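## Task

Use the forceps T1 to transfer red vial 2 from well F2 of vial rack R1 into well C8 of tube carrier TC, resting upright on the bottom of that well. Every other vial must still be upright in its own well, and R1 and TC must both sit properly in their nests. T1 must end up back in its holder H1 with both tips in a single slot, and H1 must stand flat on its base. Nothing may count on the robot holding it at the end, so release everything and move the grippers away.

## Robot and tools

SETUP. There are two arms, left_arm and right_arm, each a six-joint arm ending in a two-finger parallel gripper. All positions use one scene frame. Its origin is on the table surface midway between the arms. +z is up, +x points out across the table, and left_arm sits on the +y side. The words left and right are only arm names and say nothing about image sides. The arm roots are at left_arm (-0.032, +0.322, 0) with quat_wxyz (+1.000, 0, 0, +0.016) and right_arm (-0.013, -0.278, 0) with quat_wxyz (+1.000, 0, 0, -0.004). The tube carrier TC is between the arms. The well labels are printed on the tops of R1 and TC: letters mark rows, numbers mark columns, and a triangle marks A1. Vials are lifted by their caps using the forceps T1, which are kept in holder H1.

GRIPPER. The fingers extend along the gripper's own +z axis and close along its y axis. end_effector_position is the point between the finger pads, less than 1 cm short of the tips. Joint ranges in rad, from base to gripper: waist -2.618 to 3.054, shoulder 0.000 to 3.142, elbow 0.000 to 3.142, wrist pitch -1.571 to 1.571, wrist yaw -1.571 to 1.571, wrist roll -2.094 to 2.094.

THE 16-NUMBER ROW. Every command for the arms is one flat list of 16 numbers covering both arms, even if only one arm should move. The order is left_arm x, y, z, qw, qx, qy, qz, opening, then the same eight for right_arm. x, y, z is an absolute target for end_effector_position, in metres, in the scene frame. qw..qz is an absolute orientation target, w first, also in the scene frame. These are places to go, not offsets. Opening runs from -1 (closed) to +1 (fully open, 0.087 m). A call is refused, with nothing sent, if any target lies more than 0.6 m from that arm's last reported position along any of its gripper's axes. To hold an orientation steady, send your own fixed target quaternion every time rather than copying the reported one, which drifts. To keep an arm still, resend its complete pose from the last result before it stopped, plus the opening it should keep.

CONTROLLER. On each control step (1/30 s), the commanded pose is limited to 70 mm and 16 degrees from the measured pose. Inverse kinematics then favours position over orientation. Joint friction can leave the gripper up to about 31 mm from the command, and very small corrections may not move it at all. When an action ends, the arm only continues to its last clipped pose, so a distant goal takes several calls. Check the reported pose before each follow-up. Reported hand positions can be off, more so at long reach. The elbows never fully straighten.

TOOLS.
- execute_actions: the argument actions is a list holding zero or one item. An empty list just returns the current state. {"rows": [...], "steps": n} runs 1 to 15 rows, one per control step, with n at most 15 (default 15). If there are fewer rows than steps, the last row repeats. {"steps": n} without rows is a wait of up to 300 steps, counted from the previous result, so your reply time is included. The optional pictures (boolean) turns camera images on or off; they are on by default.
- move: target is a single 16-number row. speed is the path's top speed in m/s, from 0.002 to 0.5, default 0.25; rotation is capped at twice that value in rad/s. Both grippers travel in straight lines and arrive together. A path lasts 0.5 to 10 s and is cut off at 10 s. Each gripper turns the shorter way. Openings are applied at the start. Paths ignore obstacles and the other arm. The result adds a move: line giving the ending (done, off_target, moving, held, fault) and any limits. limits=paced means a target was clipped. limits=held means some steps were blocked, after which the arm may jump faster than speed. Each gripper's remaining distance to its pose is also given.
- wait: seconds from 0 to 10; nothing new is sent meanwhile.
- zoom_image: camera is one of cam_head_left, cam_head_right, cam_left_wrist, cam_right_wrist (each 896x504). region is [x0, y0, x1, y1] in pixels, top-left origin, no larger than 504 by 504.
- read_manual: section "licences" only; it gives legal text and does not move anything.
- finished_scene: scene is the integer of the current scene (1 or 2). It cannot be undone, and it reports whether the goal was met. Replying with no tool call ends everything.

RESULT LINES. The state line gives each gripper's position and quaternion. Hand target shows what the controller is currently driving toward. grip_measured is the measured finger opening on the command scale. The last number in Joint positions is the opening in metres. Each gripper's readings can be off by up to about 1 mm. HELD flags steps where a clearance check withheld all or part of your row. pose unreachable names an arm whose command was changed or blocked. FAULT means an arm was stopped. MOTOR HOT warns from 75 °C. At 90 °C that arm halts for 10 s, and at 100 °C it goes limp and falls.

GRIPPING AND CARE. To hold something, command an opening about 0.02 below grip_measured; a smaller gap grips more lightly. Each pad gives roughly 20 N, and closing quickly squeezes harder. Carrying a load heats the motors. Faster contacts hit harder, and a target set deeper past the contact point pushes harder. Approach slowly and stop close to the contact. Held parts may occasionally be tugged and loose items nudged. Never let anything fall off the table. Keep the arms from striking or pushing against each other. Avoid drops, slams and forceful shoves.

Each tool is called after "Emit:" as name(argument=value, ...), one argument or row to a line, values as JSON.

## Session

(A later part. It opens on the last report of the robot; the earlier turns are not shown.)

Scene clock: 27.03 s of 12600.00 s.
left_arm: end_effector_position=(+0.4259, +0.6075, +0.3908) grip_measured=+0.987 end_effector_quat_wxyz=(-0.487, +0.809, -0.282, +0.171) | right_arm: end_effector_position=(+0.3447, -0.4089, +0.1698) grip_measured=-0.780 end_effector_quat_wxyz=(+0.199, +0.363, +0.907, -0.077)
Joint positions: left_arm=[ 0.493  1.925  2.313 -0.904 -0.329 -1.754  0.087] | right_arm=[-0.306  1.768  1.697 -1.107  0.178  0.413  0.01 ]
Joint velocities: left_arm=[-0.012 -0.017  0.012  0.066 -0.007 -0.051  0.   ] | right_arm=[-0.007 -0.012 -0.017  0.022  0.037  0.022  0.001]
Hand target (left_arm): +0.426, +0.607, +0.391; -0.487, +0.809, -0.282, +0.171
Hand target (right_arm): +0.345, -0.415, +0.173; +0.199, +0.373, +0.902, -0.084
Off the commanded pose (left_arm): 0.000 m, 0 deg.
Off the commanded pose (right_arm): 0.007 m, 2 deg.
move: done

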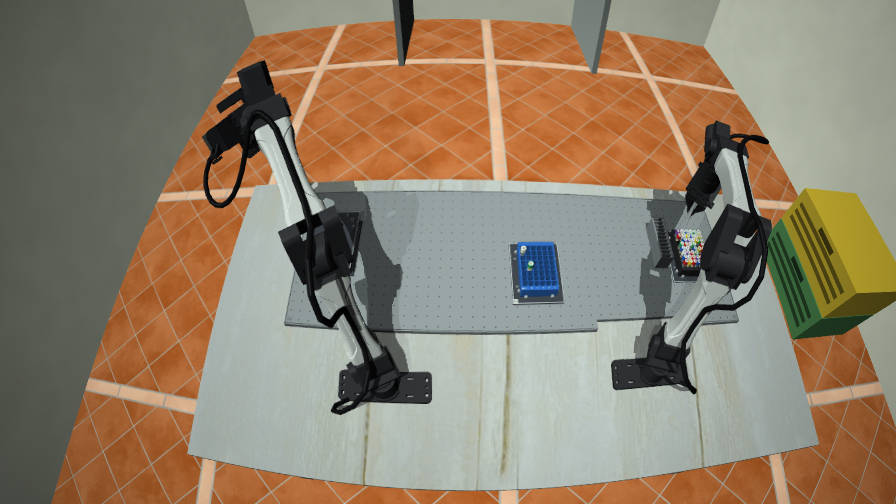

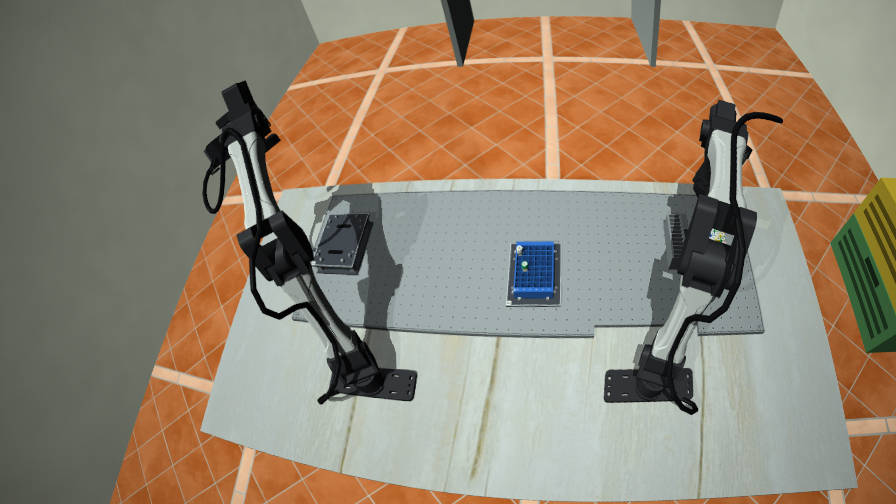

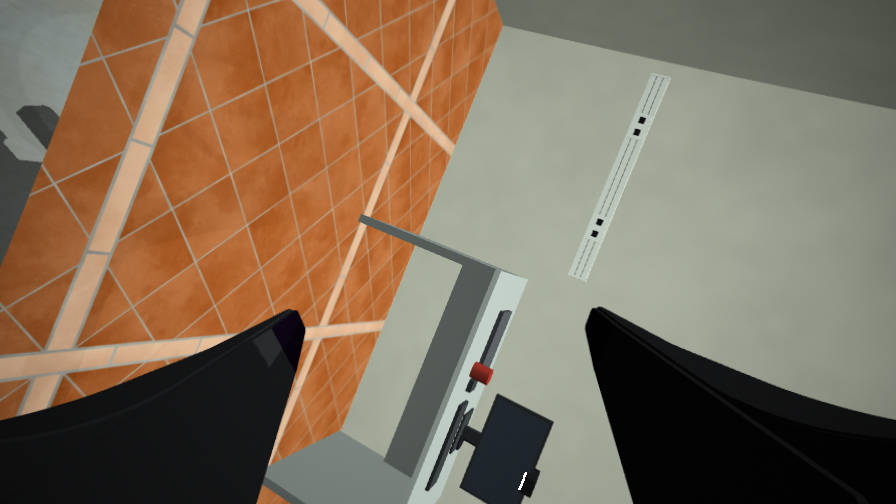

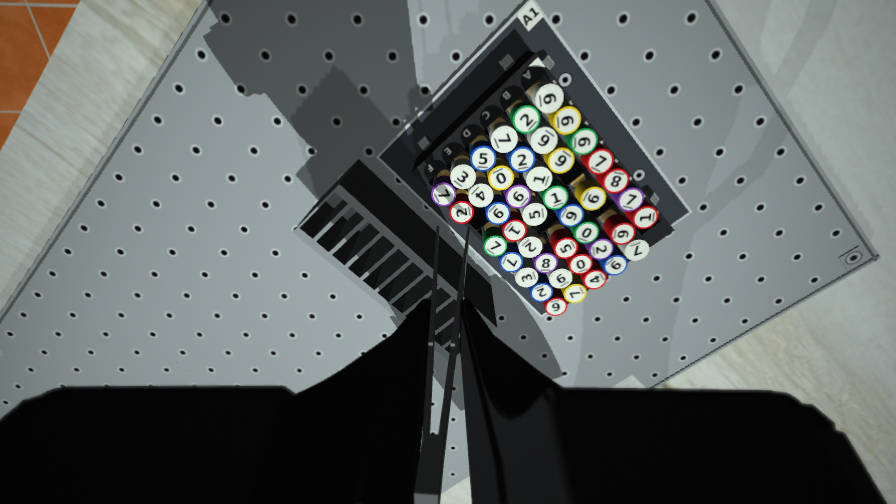

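Emit:
move(
  target=[0.4259,0.6075,0.3908,-0.487,0.809,-0.282,0.171,1,0.345,-0.421,0.165,0.2,0.374,0.902,-0.083,-0.78],
  speed=0.03,
)

Emit:
zoom_image(
  camera="cam_head_left",
  region=[640, 195, 720, 255],
)

Emit:
zoom_image(
  camera="cam_right_wrist",
  region=[370, 160, 530, 280],
)

Scene clock: 90.10 s of 12600.00 s.
left_arm: end_effector_position=(+0.4259, +0.6075, +0.3908) grip_measured=+0.987 end_effector_quat_wxyz=(-0.487, +0.809, -0.282, +0.171) | right_arm: end_effector_position=(+0.3430, -0.4149, +0.1699) grip_measured=-0.780 end_effector_quat_wxyz=(+0.199, +0.372, +0.903, -0.079)
Joint positions: left_arm=[ 0.493  1.925  2.313 -0.904 -0.329 -1.754  0.087] | right_arm=[-0.322  1.768  1.697 -1.105  0.179  0.416  0.01 ]
Joint velocities: left_arm=[-0.002  0.012  0.027 -0.037  0.051  0.081  0.001] | right_arm=[-0.002  0.022  0.012 -0.022 -0.051  0.022  0.001]
Hand target (left_arm): +0.426, +0.607, +0.391; -0.487, +0.809, -0.282, +0.171
Hand target (right_arm): +0.345, -0.421, +0.165; +0.200, +0.374, +0.902, -0.083
Off the commanded pose (left_arm): 0.000 m, 0 deg.
Off the commanded pose (right_arm): 0.008 m, 1 deg.
After step 90, 59.33 s passed at rest.
move: done

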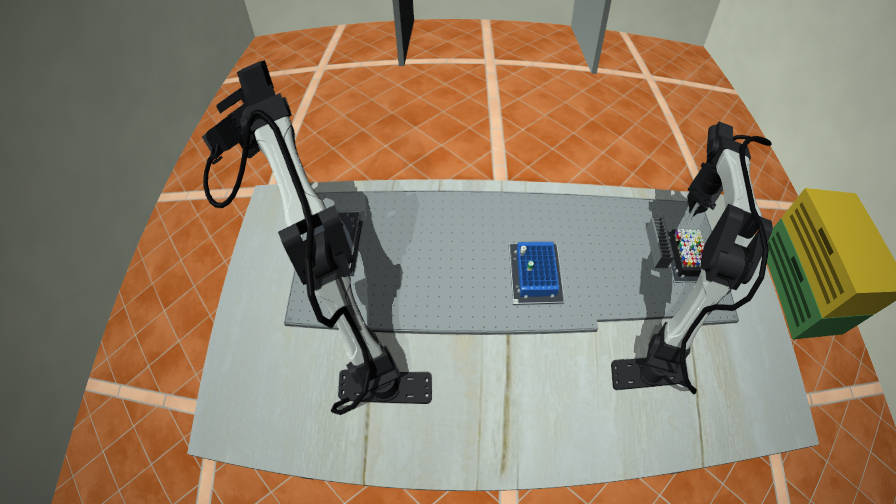

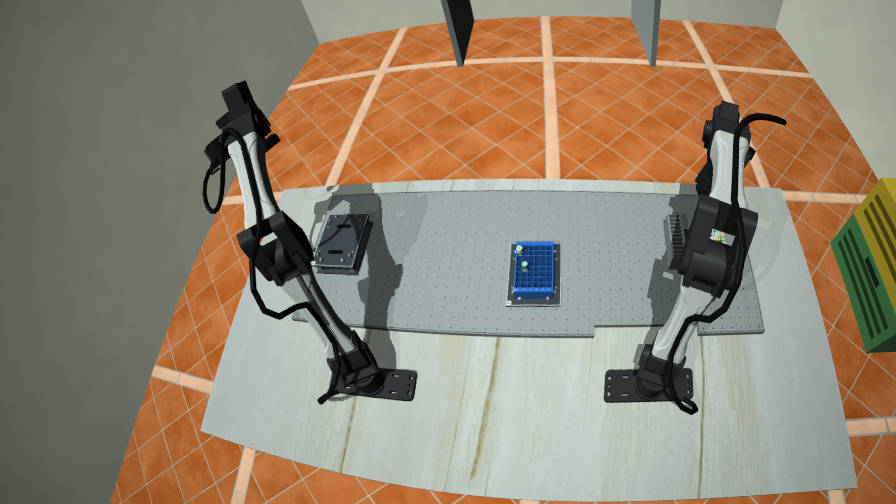

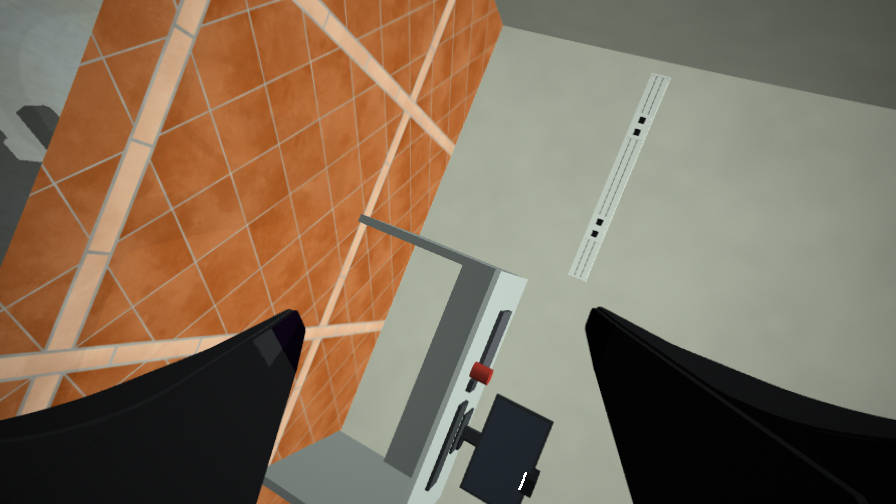

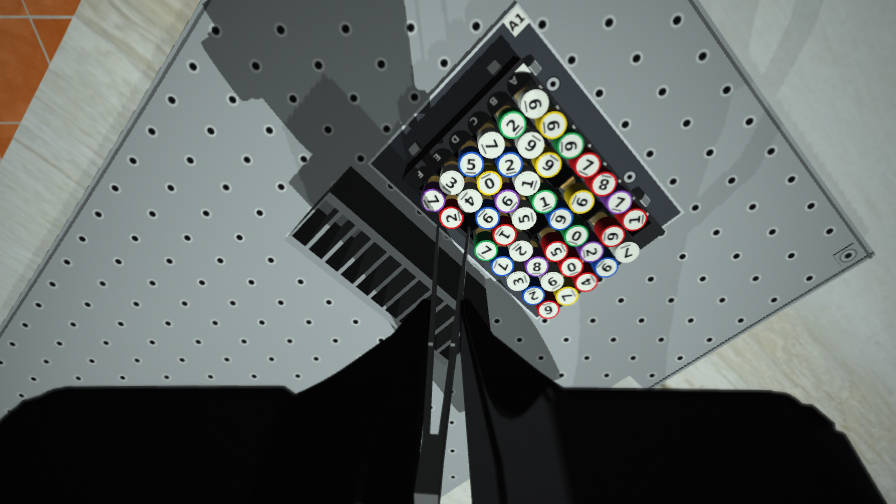

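Region (640, 195, 720, 255) of cam_head_left's 896x504 image, scaled by 6.300, with more detail than that image has; it fills the top 378 rows of this view, and the rest is white.

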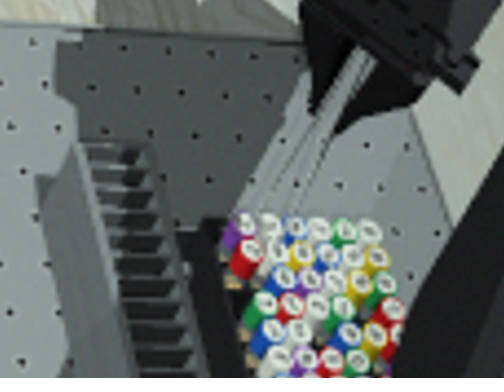

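Region (370, 160, 530, 280) of cam_right_wrist's 896x504 image, scaled by 3.150, with more detail than that image has; it fills the top 378 rows of this view, and the rest is white.

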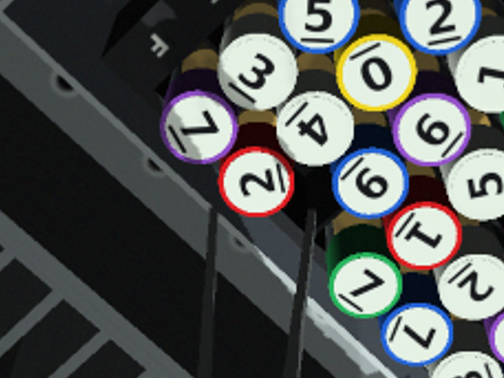

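Plausible. Descend ~10 mm.

Emit:
move(
  target=[0.4259,0.6075,0.3908,-0.487,0.809,-0.282,0.171,1,0.347,-0.419,0.15,0.2,0.374,0.902,-0.083,-0.775],
  speed=0.02,
)

Emit:
zoom_image(
  camera="cam_head_left",
  region=[650, 205, 710, 250],
)

Emit:
zoom_image(
  camera="cam_right_wrist",
  region=[370, 160, 530, 280],
)

Scene clock: 92.40 s of 12600.00 s.
left_arm: end_effector_position=(+0.4259, +0.6075, +0.3908) grip_measured=+0.987 end_effector_quat_wxyz=(-0.487, +0.809, -0.282, +0.171) | right_arm: end_effector_position=(+0.3464, -0.4160, +0.1583) grip_measured=-0.775 end_effector_quat_wxyz=(+0.203, +0.372, +0.902, -0.079)
Joint positions: left_arm=[ 0.493  1.925  2.313 -0.904 -0.329 -1.754  0.087] | right_arm=[-0.322  1.768  1.649 -1.05   0.179  0.416  0.01 ]
Joint velocities: left_arm=[-0.012  0.012  0.012  0.037 -0.051  0.007 -0.001] | right_arm=[-0.007 -0.017 -0.012  0.037  0.051  0.007 -0.001]
Hand target (left_arm): +0.426, +0.607, +0.391; -0.487, +0.809, -0.282, +0.171
Hand target (right_arm): +0.347, -0.419, +0.150; +0.199, +0.374, +0.902, -0.083
Off the commanded pose (left_arm): 0.000 m, 0 deg.
Off the commanded pose (right_arm): 0.009 m, 1 deg.
move: done

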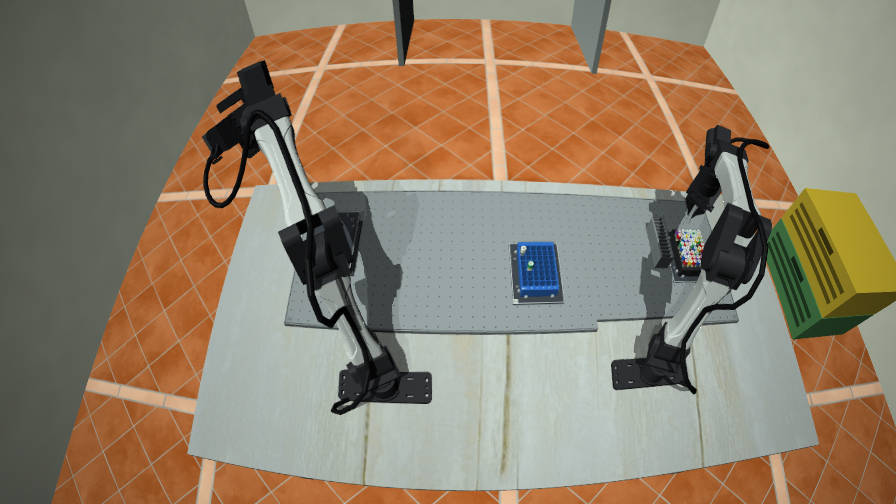

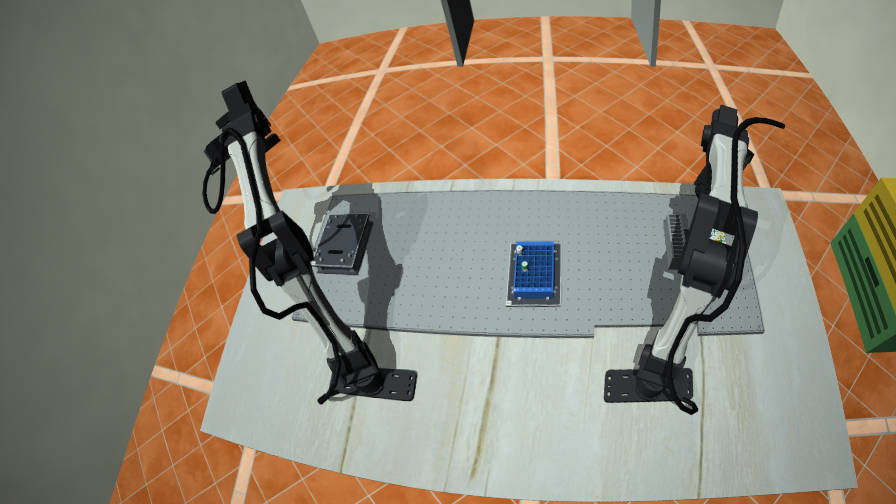

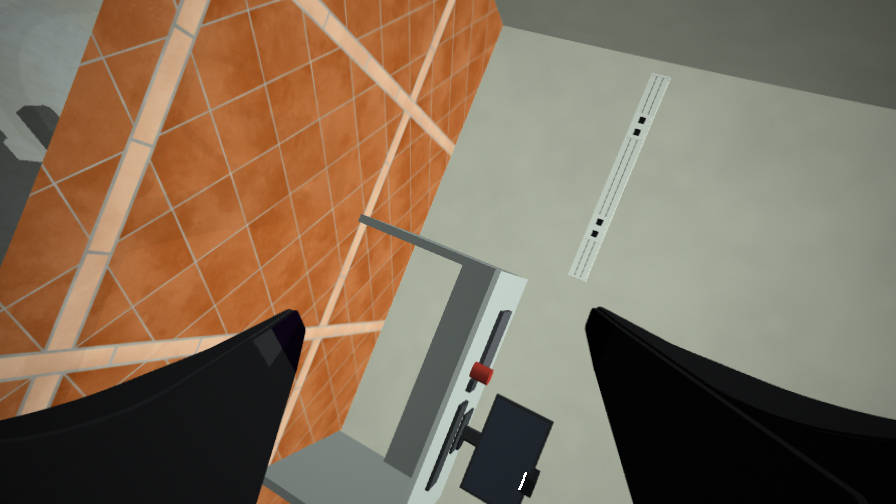

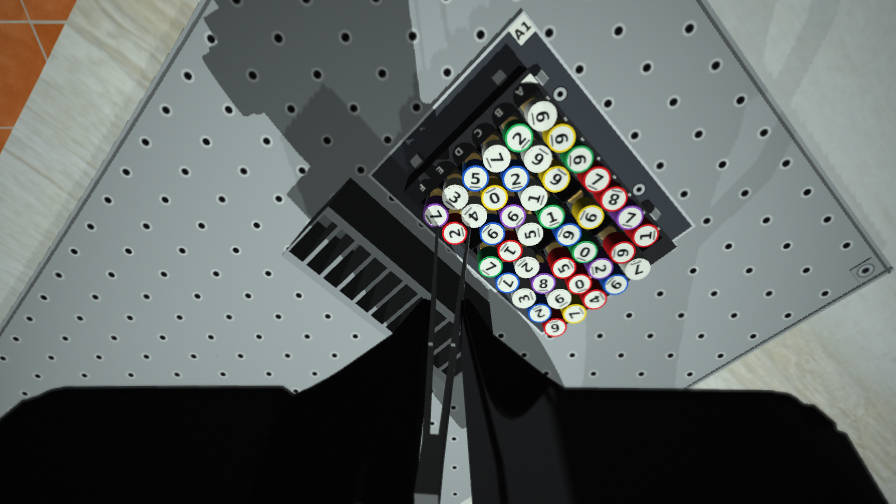

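Region (650, 205, 710, 250) of cam_head_left's 896x504 image, scaled by 8.400, with more detail than that image has; it fills the top 378 rows of this view, and the rest is white.

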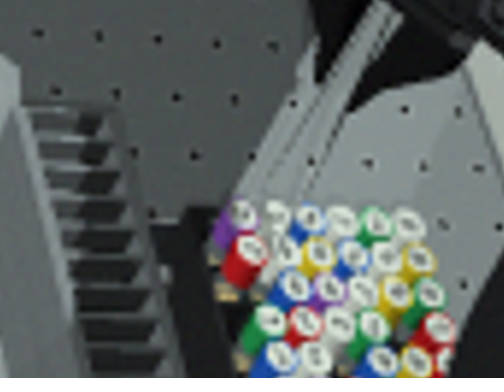

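Region (370, 160, 530, 280) of cam_right_wrist's 896x504 image, scaled by 3.150, with more detail than that image has; it fills the top 378 rows of this view, and the rest is white.

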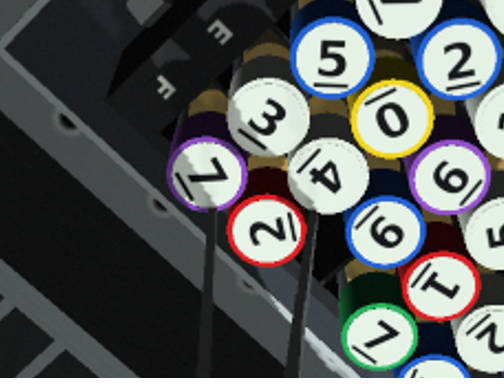

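Emit:
move(
  target=[0.4259,0.6075,0.3908,-0.487,0.809,-0.282,0.171,1,0.336,-0.404,0.152,0.2,0.374,0.902,-0.083,-0.775],
  speed=0.02,
)

Emit:
zoom_image(
  camera="cam_head_left",
  region=[650, 205, 710, 250],
)

Emit:
zoom_image(
  camera="cam_right_wrist",
  region=[370, 160, 530, 280],
)

Scene clock: 94.80 s of 12600.00 s.
left_arm: end_effector_position=(+0.4259, +0.6075, +0.3908) grip_measured=+0.987 end_effector_quat_wxyz=(-0.487, +0.809, -0.282, +0.171) | right_arm: end_effector_position=(+0.3367, -0.4070, +0.1515) grip_measured=-0.775 end_effector_quat_wxyz=(+0.193, +0.374, +0.904, -0.080)
Joint positions: left_arm=[ 0.493  1.925  2.313 -0.904 -0.329 -1.754  0.087] | right_arm=[-0.306  1.738  1.592 -1.046  0.186  0.436  0.01 ]
Joint velocities: left_arm=[-0.022 -0.007 -0.002 -0.022 -0.051  0.037 -0.001] | right_arm=[-0.002  0.002  0.012 -0.11   0.007 -0.007  0.   ]
Hand target (left_arm): +0.426, +0.607, +0.391; -0.487, +0.809, -0.282, +0.171
Hand target (right_arm): +0.336, -0.404, +0.152; +0.200, +0.374, +0.902, -0.082
Off the commanded pose (left_arm): 0.000 m, 0 deg.
Off the commanded pose (right_arm): 0.003 m, 1 deg.
move: done

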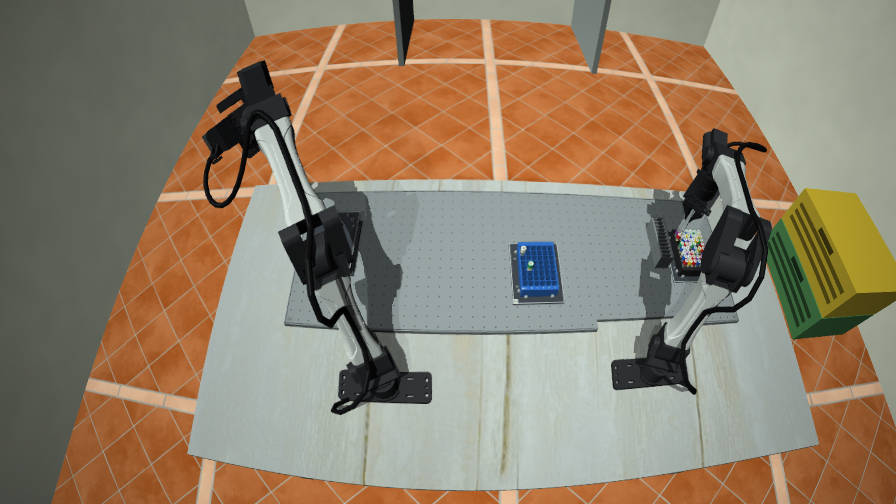

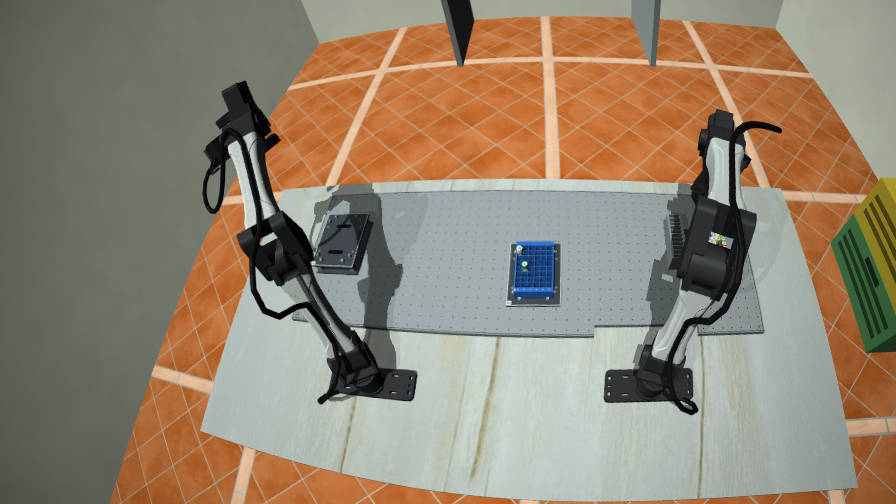

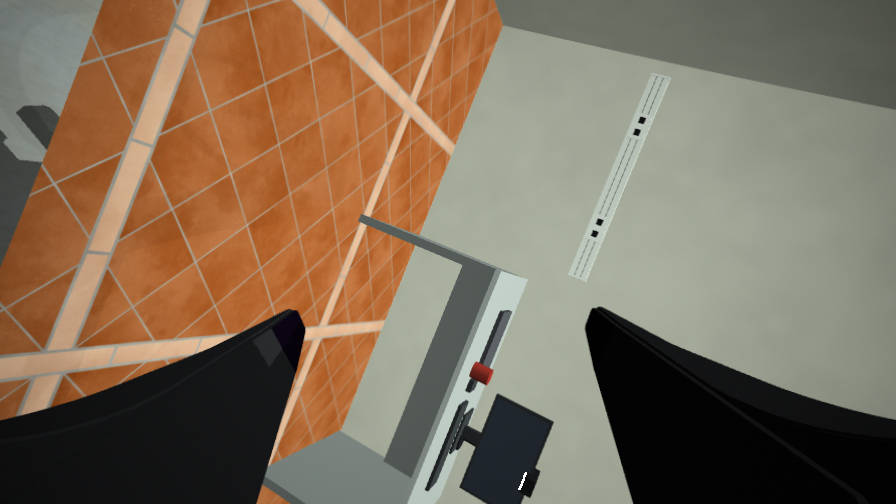

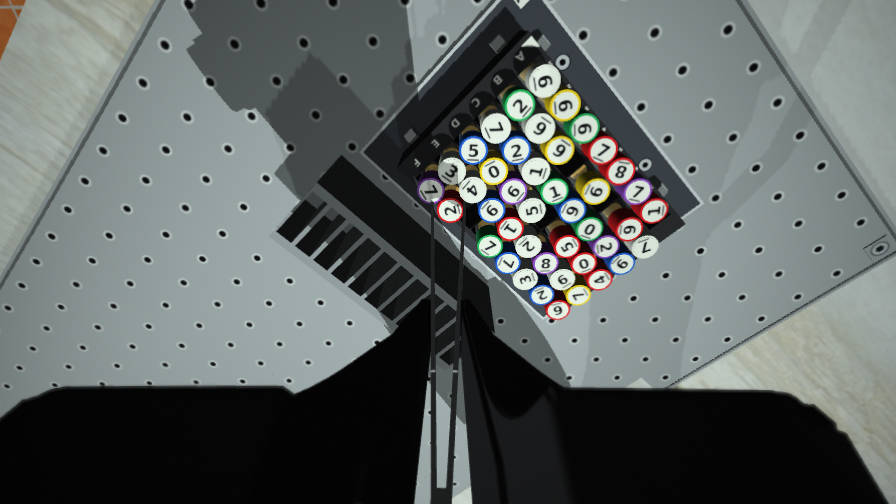

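Region (650, 205, 710, 250) of cam_head_left's 896x504 image, scaled by 8.400, with more detail than that image has; it fills the top 378 rows of this view, and the rest is white.

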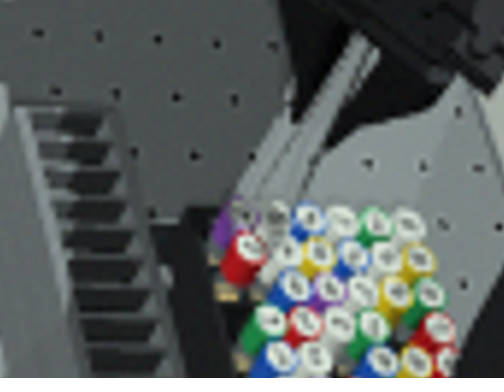

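Region (370, 160, 530, 280) of cam_right_wrist's 896x504 image, scaled by 3.150, with more detail than that image has; it fills the top 378 rows of this view, and the rest is white.

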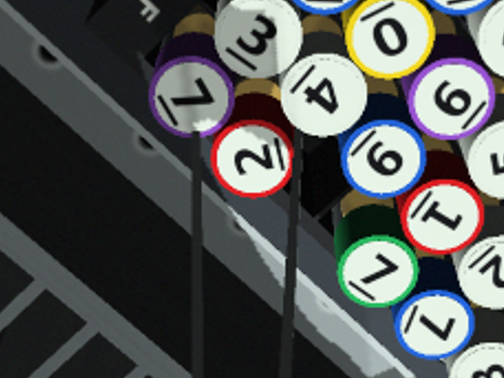

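Emit:
move(
  target=[0.4259,0.6075,0.3908,-0.487,0.809,-0.282,0.171,1,0.336,-0.406,0.172,0.2,0.374,0.902,-0.083,-0.775],
  speed=0.03,
)

Emit:
move(
  target=[0.4259,0.6075,0.3908,-0.487,0.809,-0.282,0.171,1,0.336,-0.406,0.16,0.121,0.38,0.916,-0.05,-0.775],
  speed=0.05,
)

Emit:
zoom_image(
  camera="cam_head_left",
  region=[650, 205, 710, 250],
)

Emit:
zoom_image(
  camera="cam_right_wrist",
  region=[370, 130, 530, 250],
)

Scene clock: 97.20 s of 12600.00 s.
left_arm: end_effector_position=(+0.4259, +0.6075, +0.3908) grip_measured=+0.987 end_effector_quat_wxyz=(-0.487, +0.809, -0.282, +0.171) | right_arm: end_effector_position=(+0.3345, -0.4063, +0.1614) grip_measured=-0.775 end_effector_quat_wxyz=(+0.191, +0.375, +0.904, -0.080)
Joint positions: left_arm=[ 0.493  1.925  2.313 -0.904 -0.329 -1.754  0.087] | right_arm=[-0.306  1.738  1.633 -1.091  0.187  0.438  0.01 ]
Joint velocities: left_arm=[-0.002  0.007 -0.022  0.007  0.081 -0.066  0.001] | right_arm=[-0.012  0.007  0.007 -0.022  0.007 -0.022  0.   ]
Hand target (left_arm): +0.426, +0.607, +0.391; -0.487, +0.809, -0.282, +0.171
Hand target (right_arm): +0.336, -0.406, +0.172; +0.200, +0.374, +0.902, -0.083
Off the commanded pose (left_arm): 0.000 m, 0 deg.
Off the commanded pose (right_arm): 0.011 m, 1 deg.
move: off_target (right_arm)

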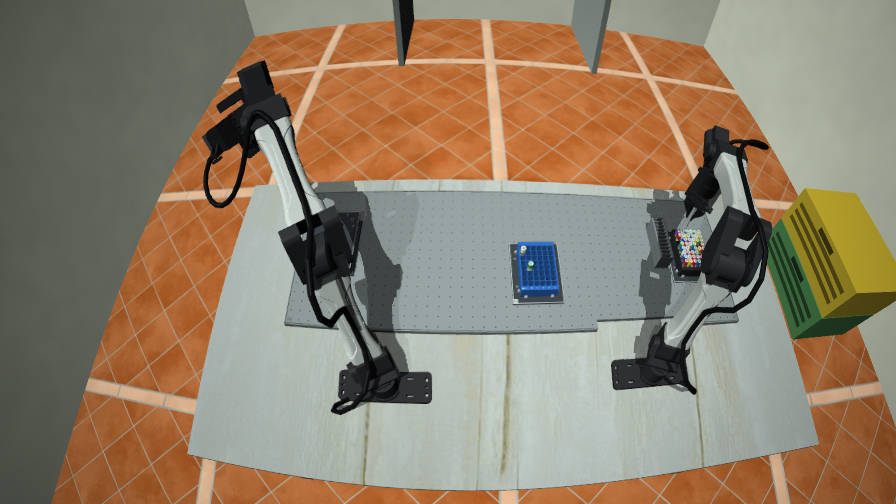

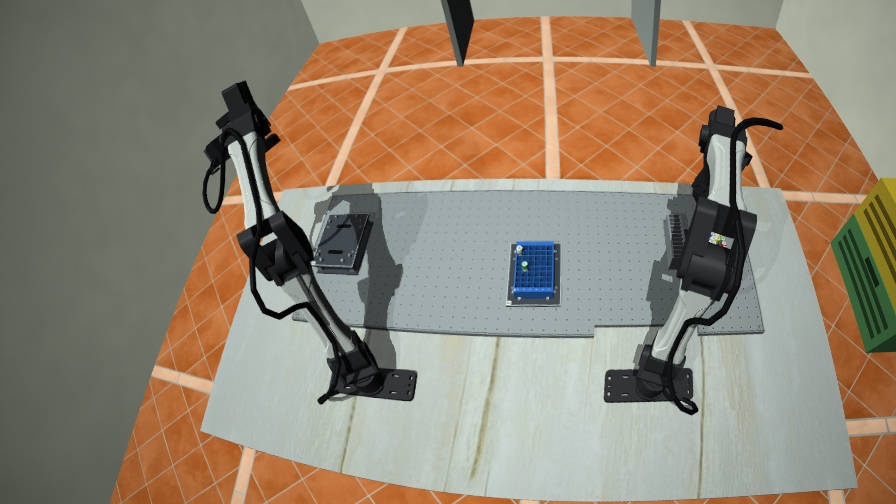

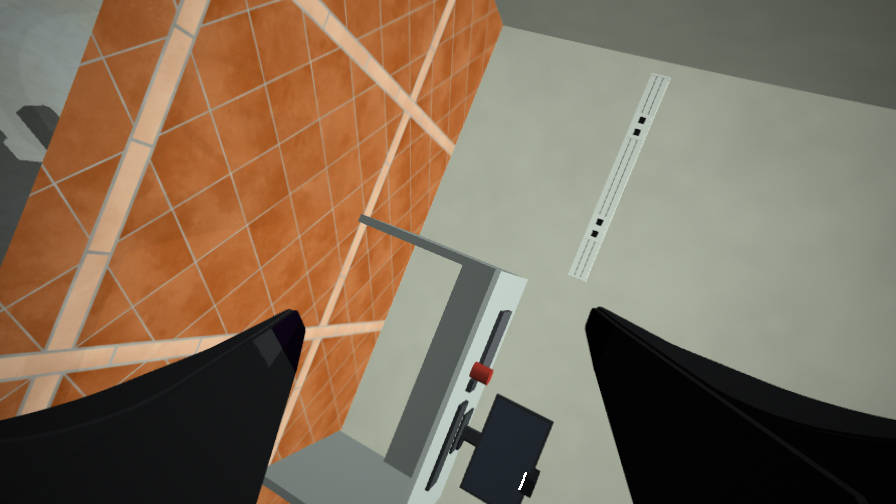

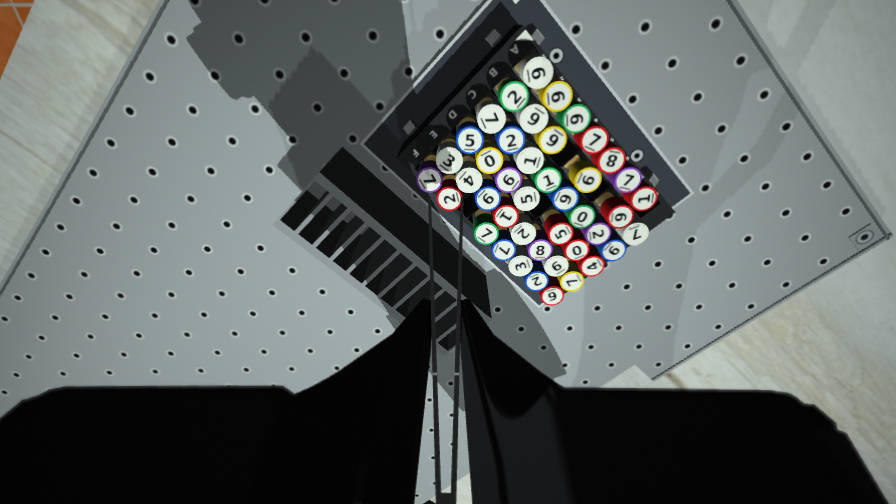

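Scene clock: 99.10 s of 12600.00 s.
left_arm: end_effector_position=(+0.4259, +0.6075, +0.3908) grip_measured=+0.987 end_effector_quat_wxyz=(-0.487, +0.809, -0.282, +0.171) | right_arm: end_effector_position=(+0.3349, -0.4035, +0.1569) grip_measured=-0.775 end_effector_quat_wxyz=(+0.124, +0.378, +0.916, -0.055)
Joint positions: left_arm=[ 0.493  1.925  2.313 -0.904 -0.329 -1.754  0.087] | right_arm=[-0.328  1.87   1.802 -1.26   0.123  0.432  0.01 ]
Joint velocities: left_arm=[-0.012  0.007  0.007  0.022 -0.051 -0.007 -0.001] | right_arm=[-0.007  0.017 -0.022 -0.037 -0.037  0.037  0.   ]
Hand target (left_arm): +0.426, +0.607, +0.391; -0.487, +0.809, -0.282, +0.171
Hand target (right_arm): +0.336, -0.406, +0.159; +0.122, +0.379, +0.916, -0.050
Off the commanded pose (left_arm): 0.000 m, 0 deg.
Off the commanded pose (right_arm): 0.004 m, 1 deg.
move: done

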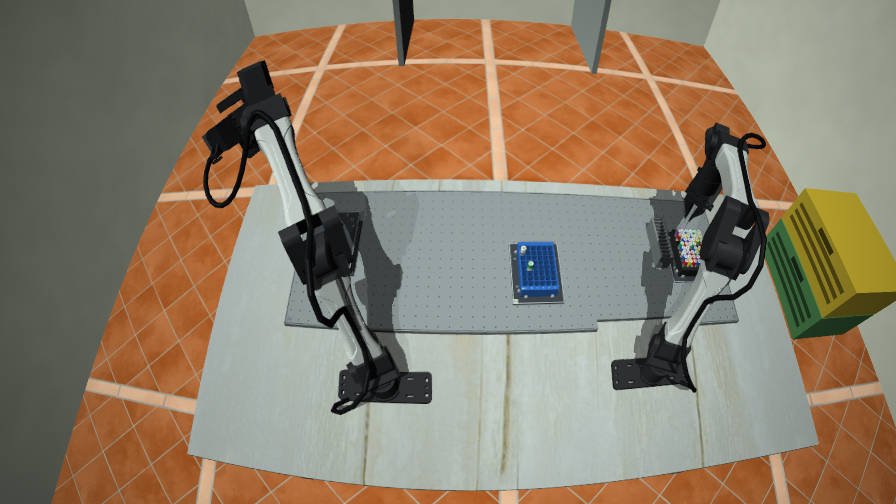

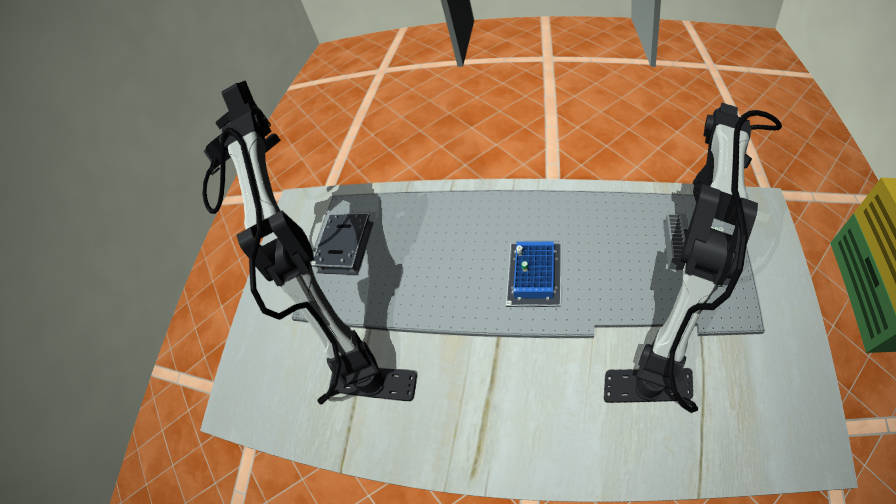

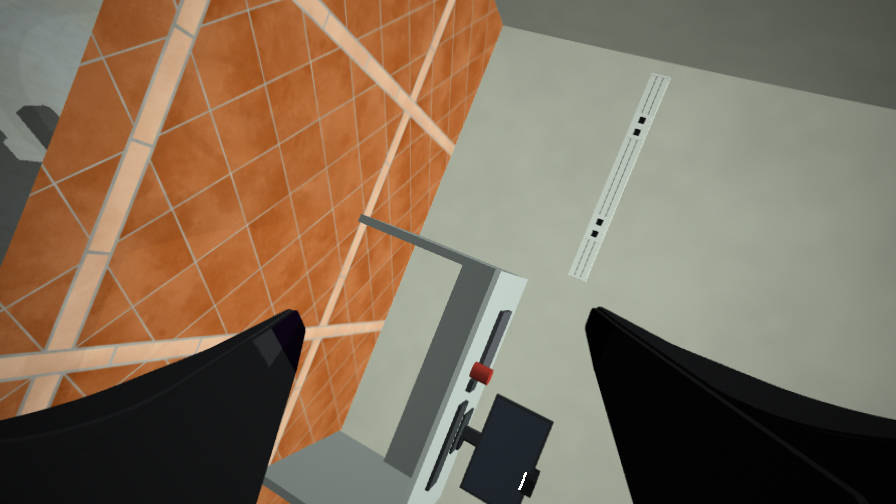

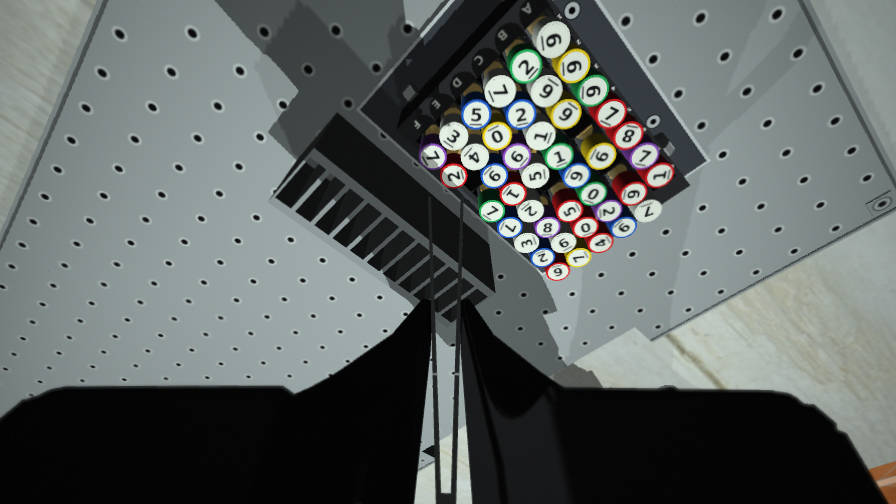

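Region (650, 205, 710, 250) of cam_head_left's 896x504 image, scaled by 8.400, with more detail than that image has; it fills the top 378 rows of this view, and the rest is white.

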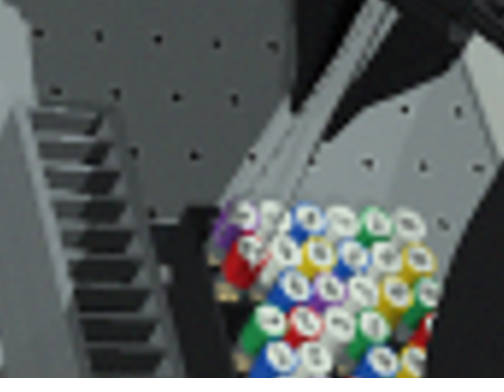

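Region (370, 130, 530, 250) of cam_right_wrist's 896x504 image, scaled by 3.150, with more detail than that image has; it fills the top 378 rows of this view, and the rest is white.

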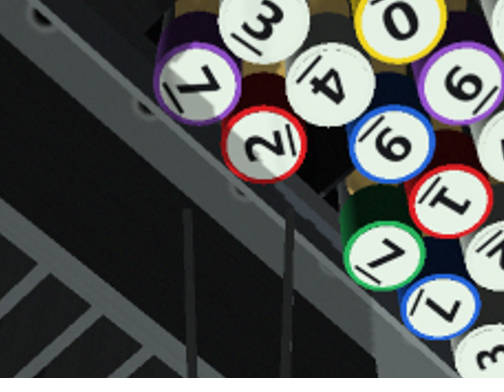

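Emit:
move(
  target=[0.4259,0.6075,0.3908,-0.487,0.809,-0.282,0.171,1,0.336,-0.416,0.142,0.121,0.38,0.916,-0.05,-0.775],
  speed=0.02,
)

Emit:
zoom_image(
  camera="cam_head_left",
  region=[650, 205, 710, 250],
)

Emit:
zoom_image(
  camera="cam_right_wrist",
  region=[370, 130, 530, 250],
)

Scene clock: 101.73 s of 12600.00 s.
left_arm: end_effector_position=(+0.4259, +0.6075, +0.3908) grip_measured=+0.987 end_effector_quat_wxyz=(-0.487, +0.809, -0.282, +0.171) | right_arm: end_effector_position=(+0.3354, -0.4135, +0.1537) grip_measured=-0.775 end_effector_quat_wxyz=(+0.130, +0.379, +0.914, -0.055)
Joint positions: left_arm=[ 0.493  1.925  2.313 -0.904 -0.329 -1.754  0.087] | right_arm=[-0.353  1.87   1.788 -1.23   0.118  0.411  0.01 ]
Joint velocities: left_arm=[ 0.002  0.007  0.012 -0.007  0.007 -0.022  0.   ] | right_arm=[-0.007  0.017  0.002  0.022  0.022 -0.022 -0.   ]
Hand target (left_arm): +0.426, +0.607, +0.391; -0.487, +0.809, -0.282, +0.171
Hand target (right_arm): +0.336, -0.416, +0.142; +0.121, +0.380, +0.916, -0.051
Off the commanded pose (left_arm): 0.000 m, 0 deg.
Off the commanded pose (right_arm): 0.012 m, 1 deg.
move: off_target (right_arm)

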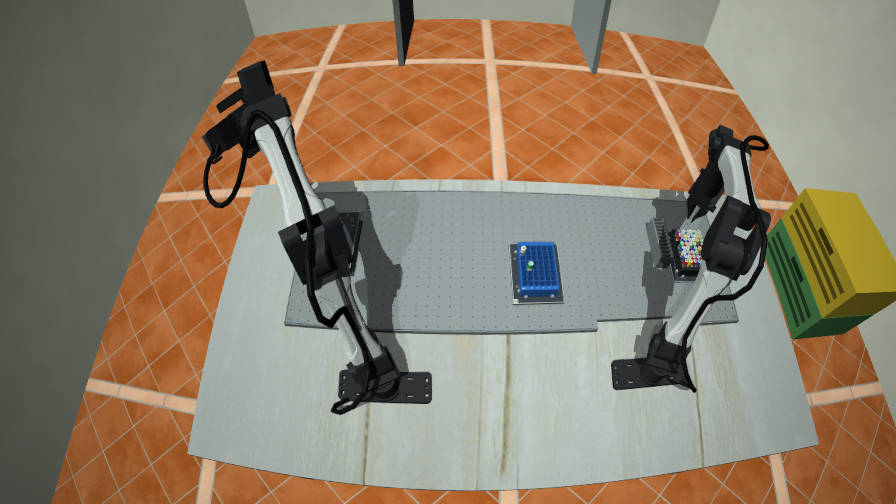

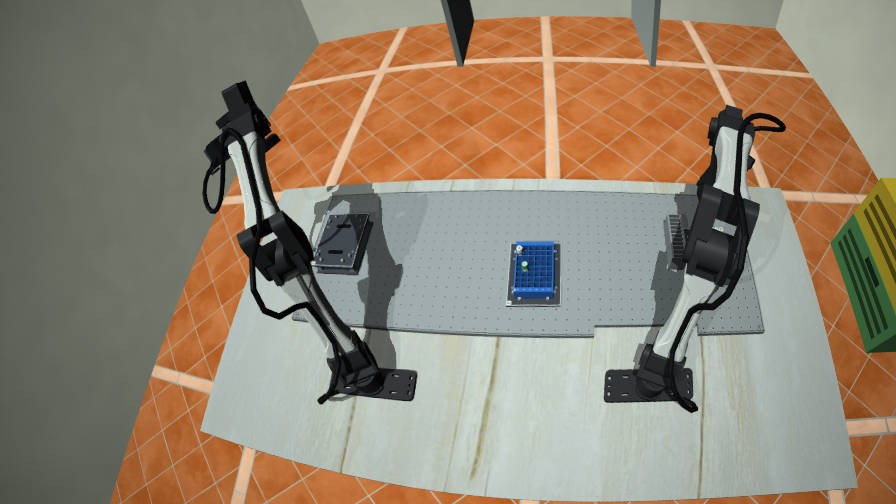

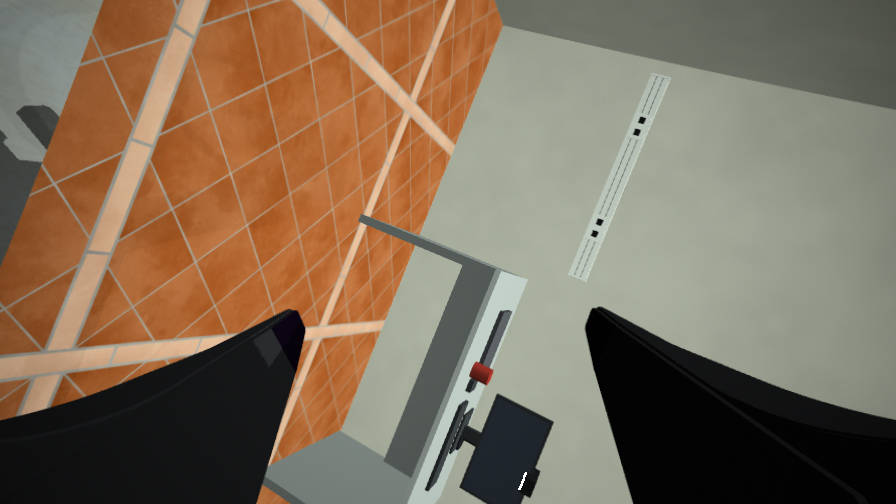

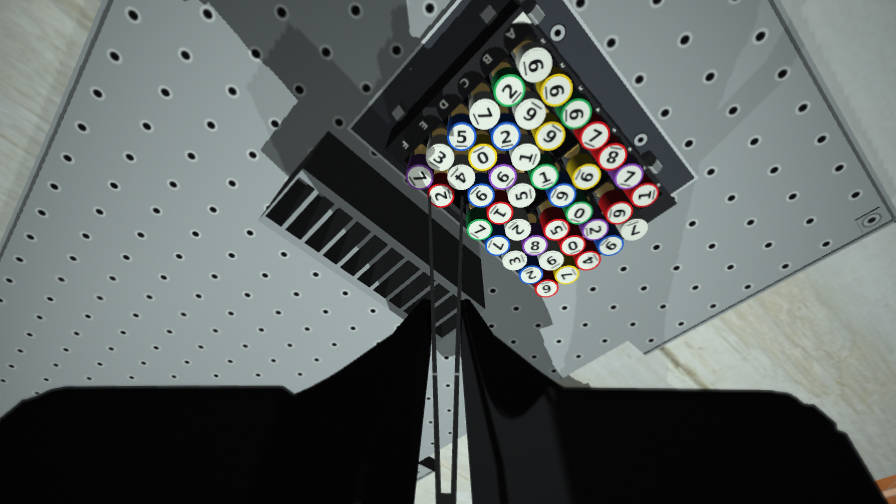

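Region (650, 205, 710, 250) of cam_head_left's 896x504 image, scaled by 8.400, with more detail than that image has; it fills the top 378 rows of this view, and the rest is white.

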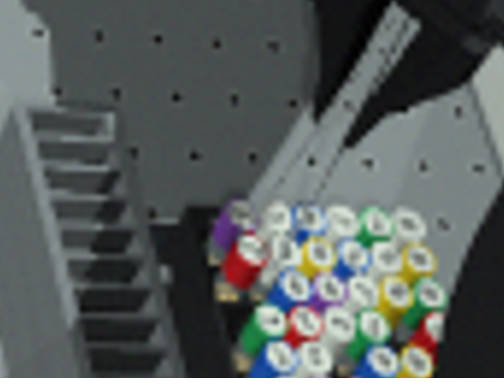

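Region (370, 130, 530, 250) of cam_right_wrist's 896x504 image, scaled by 3.150, with more detail than that image has; it fills the top 378 rows of this view, and the rest is white.

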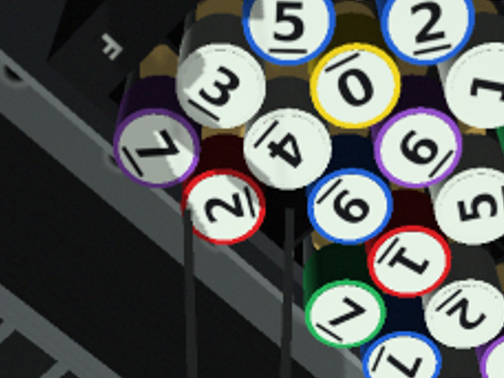

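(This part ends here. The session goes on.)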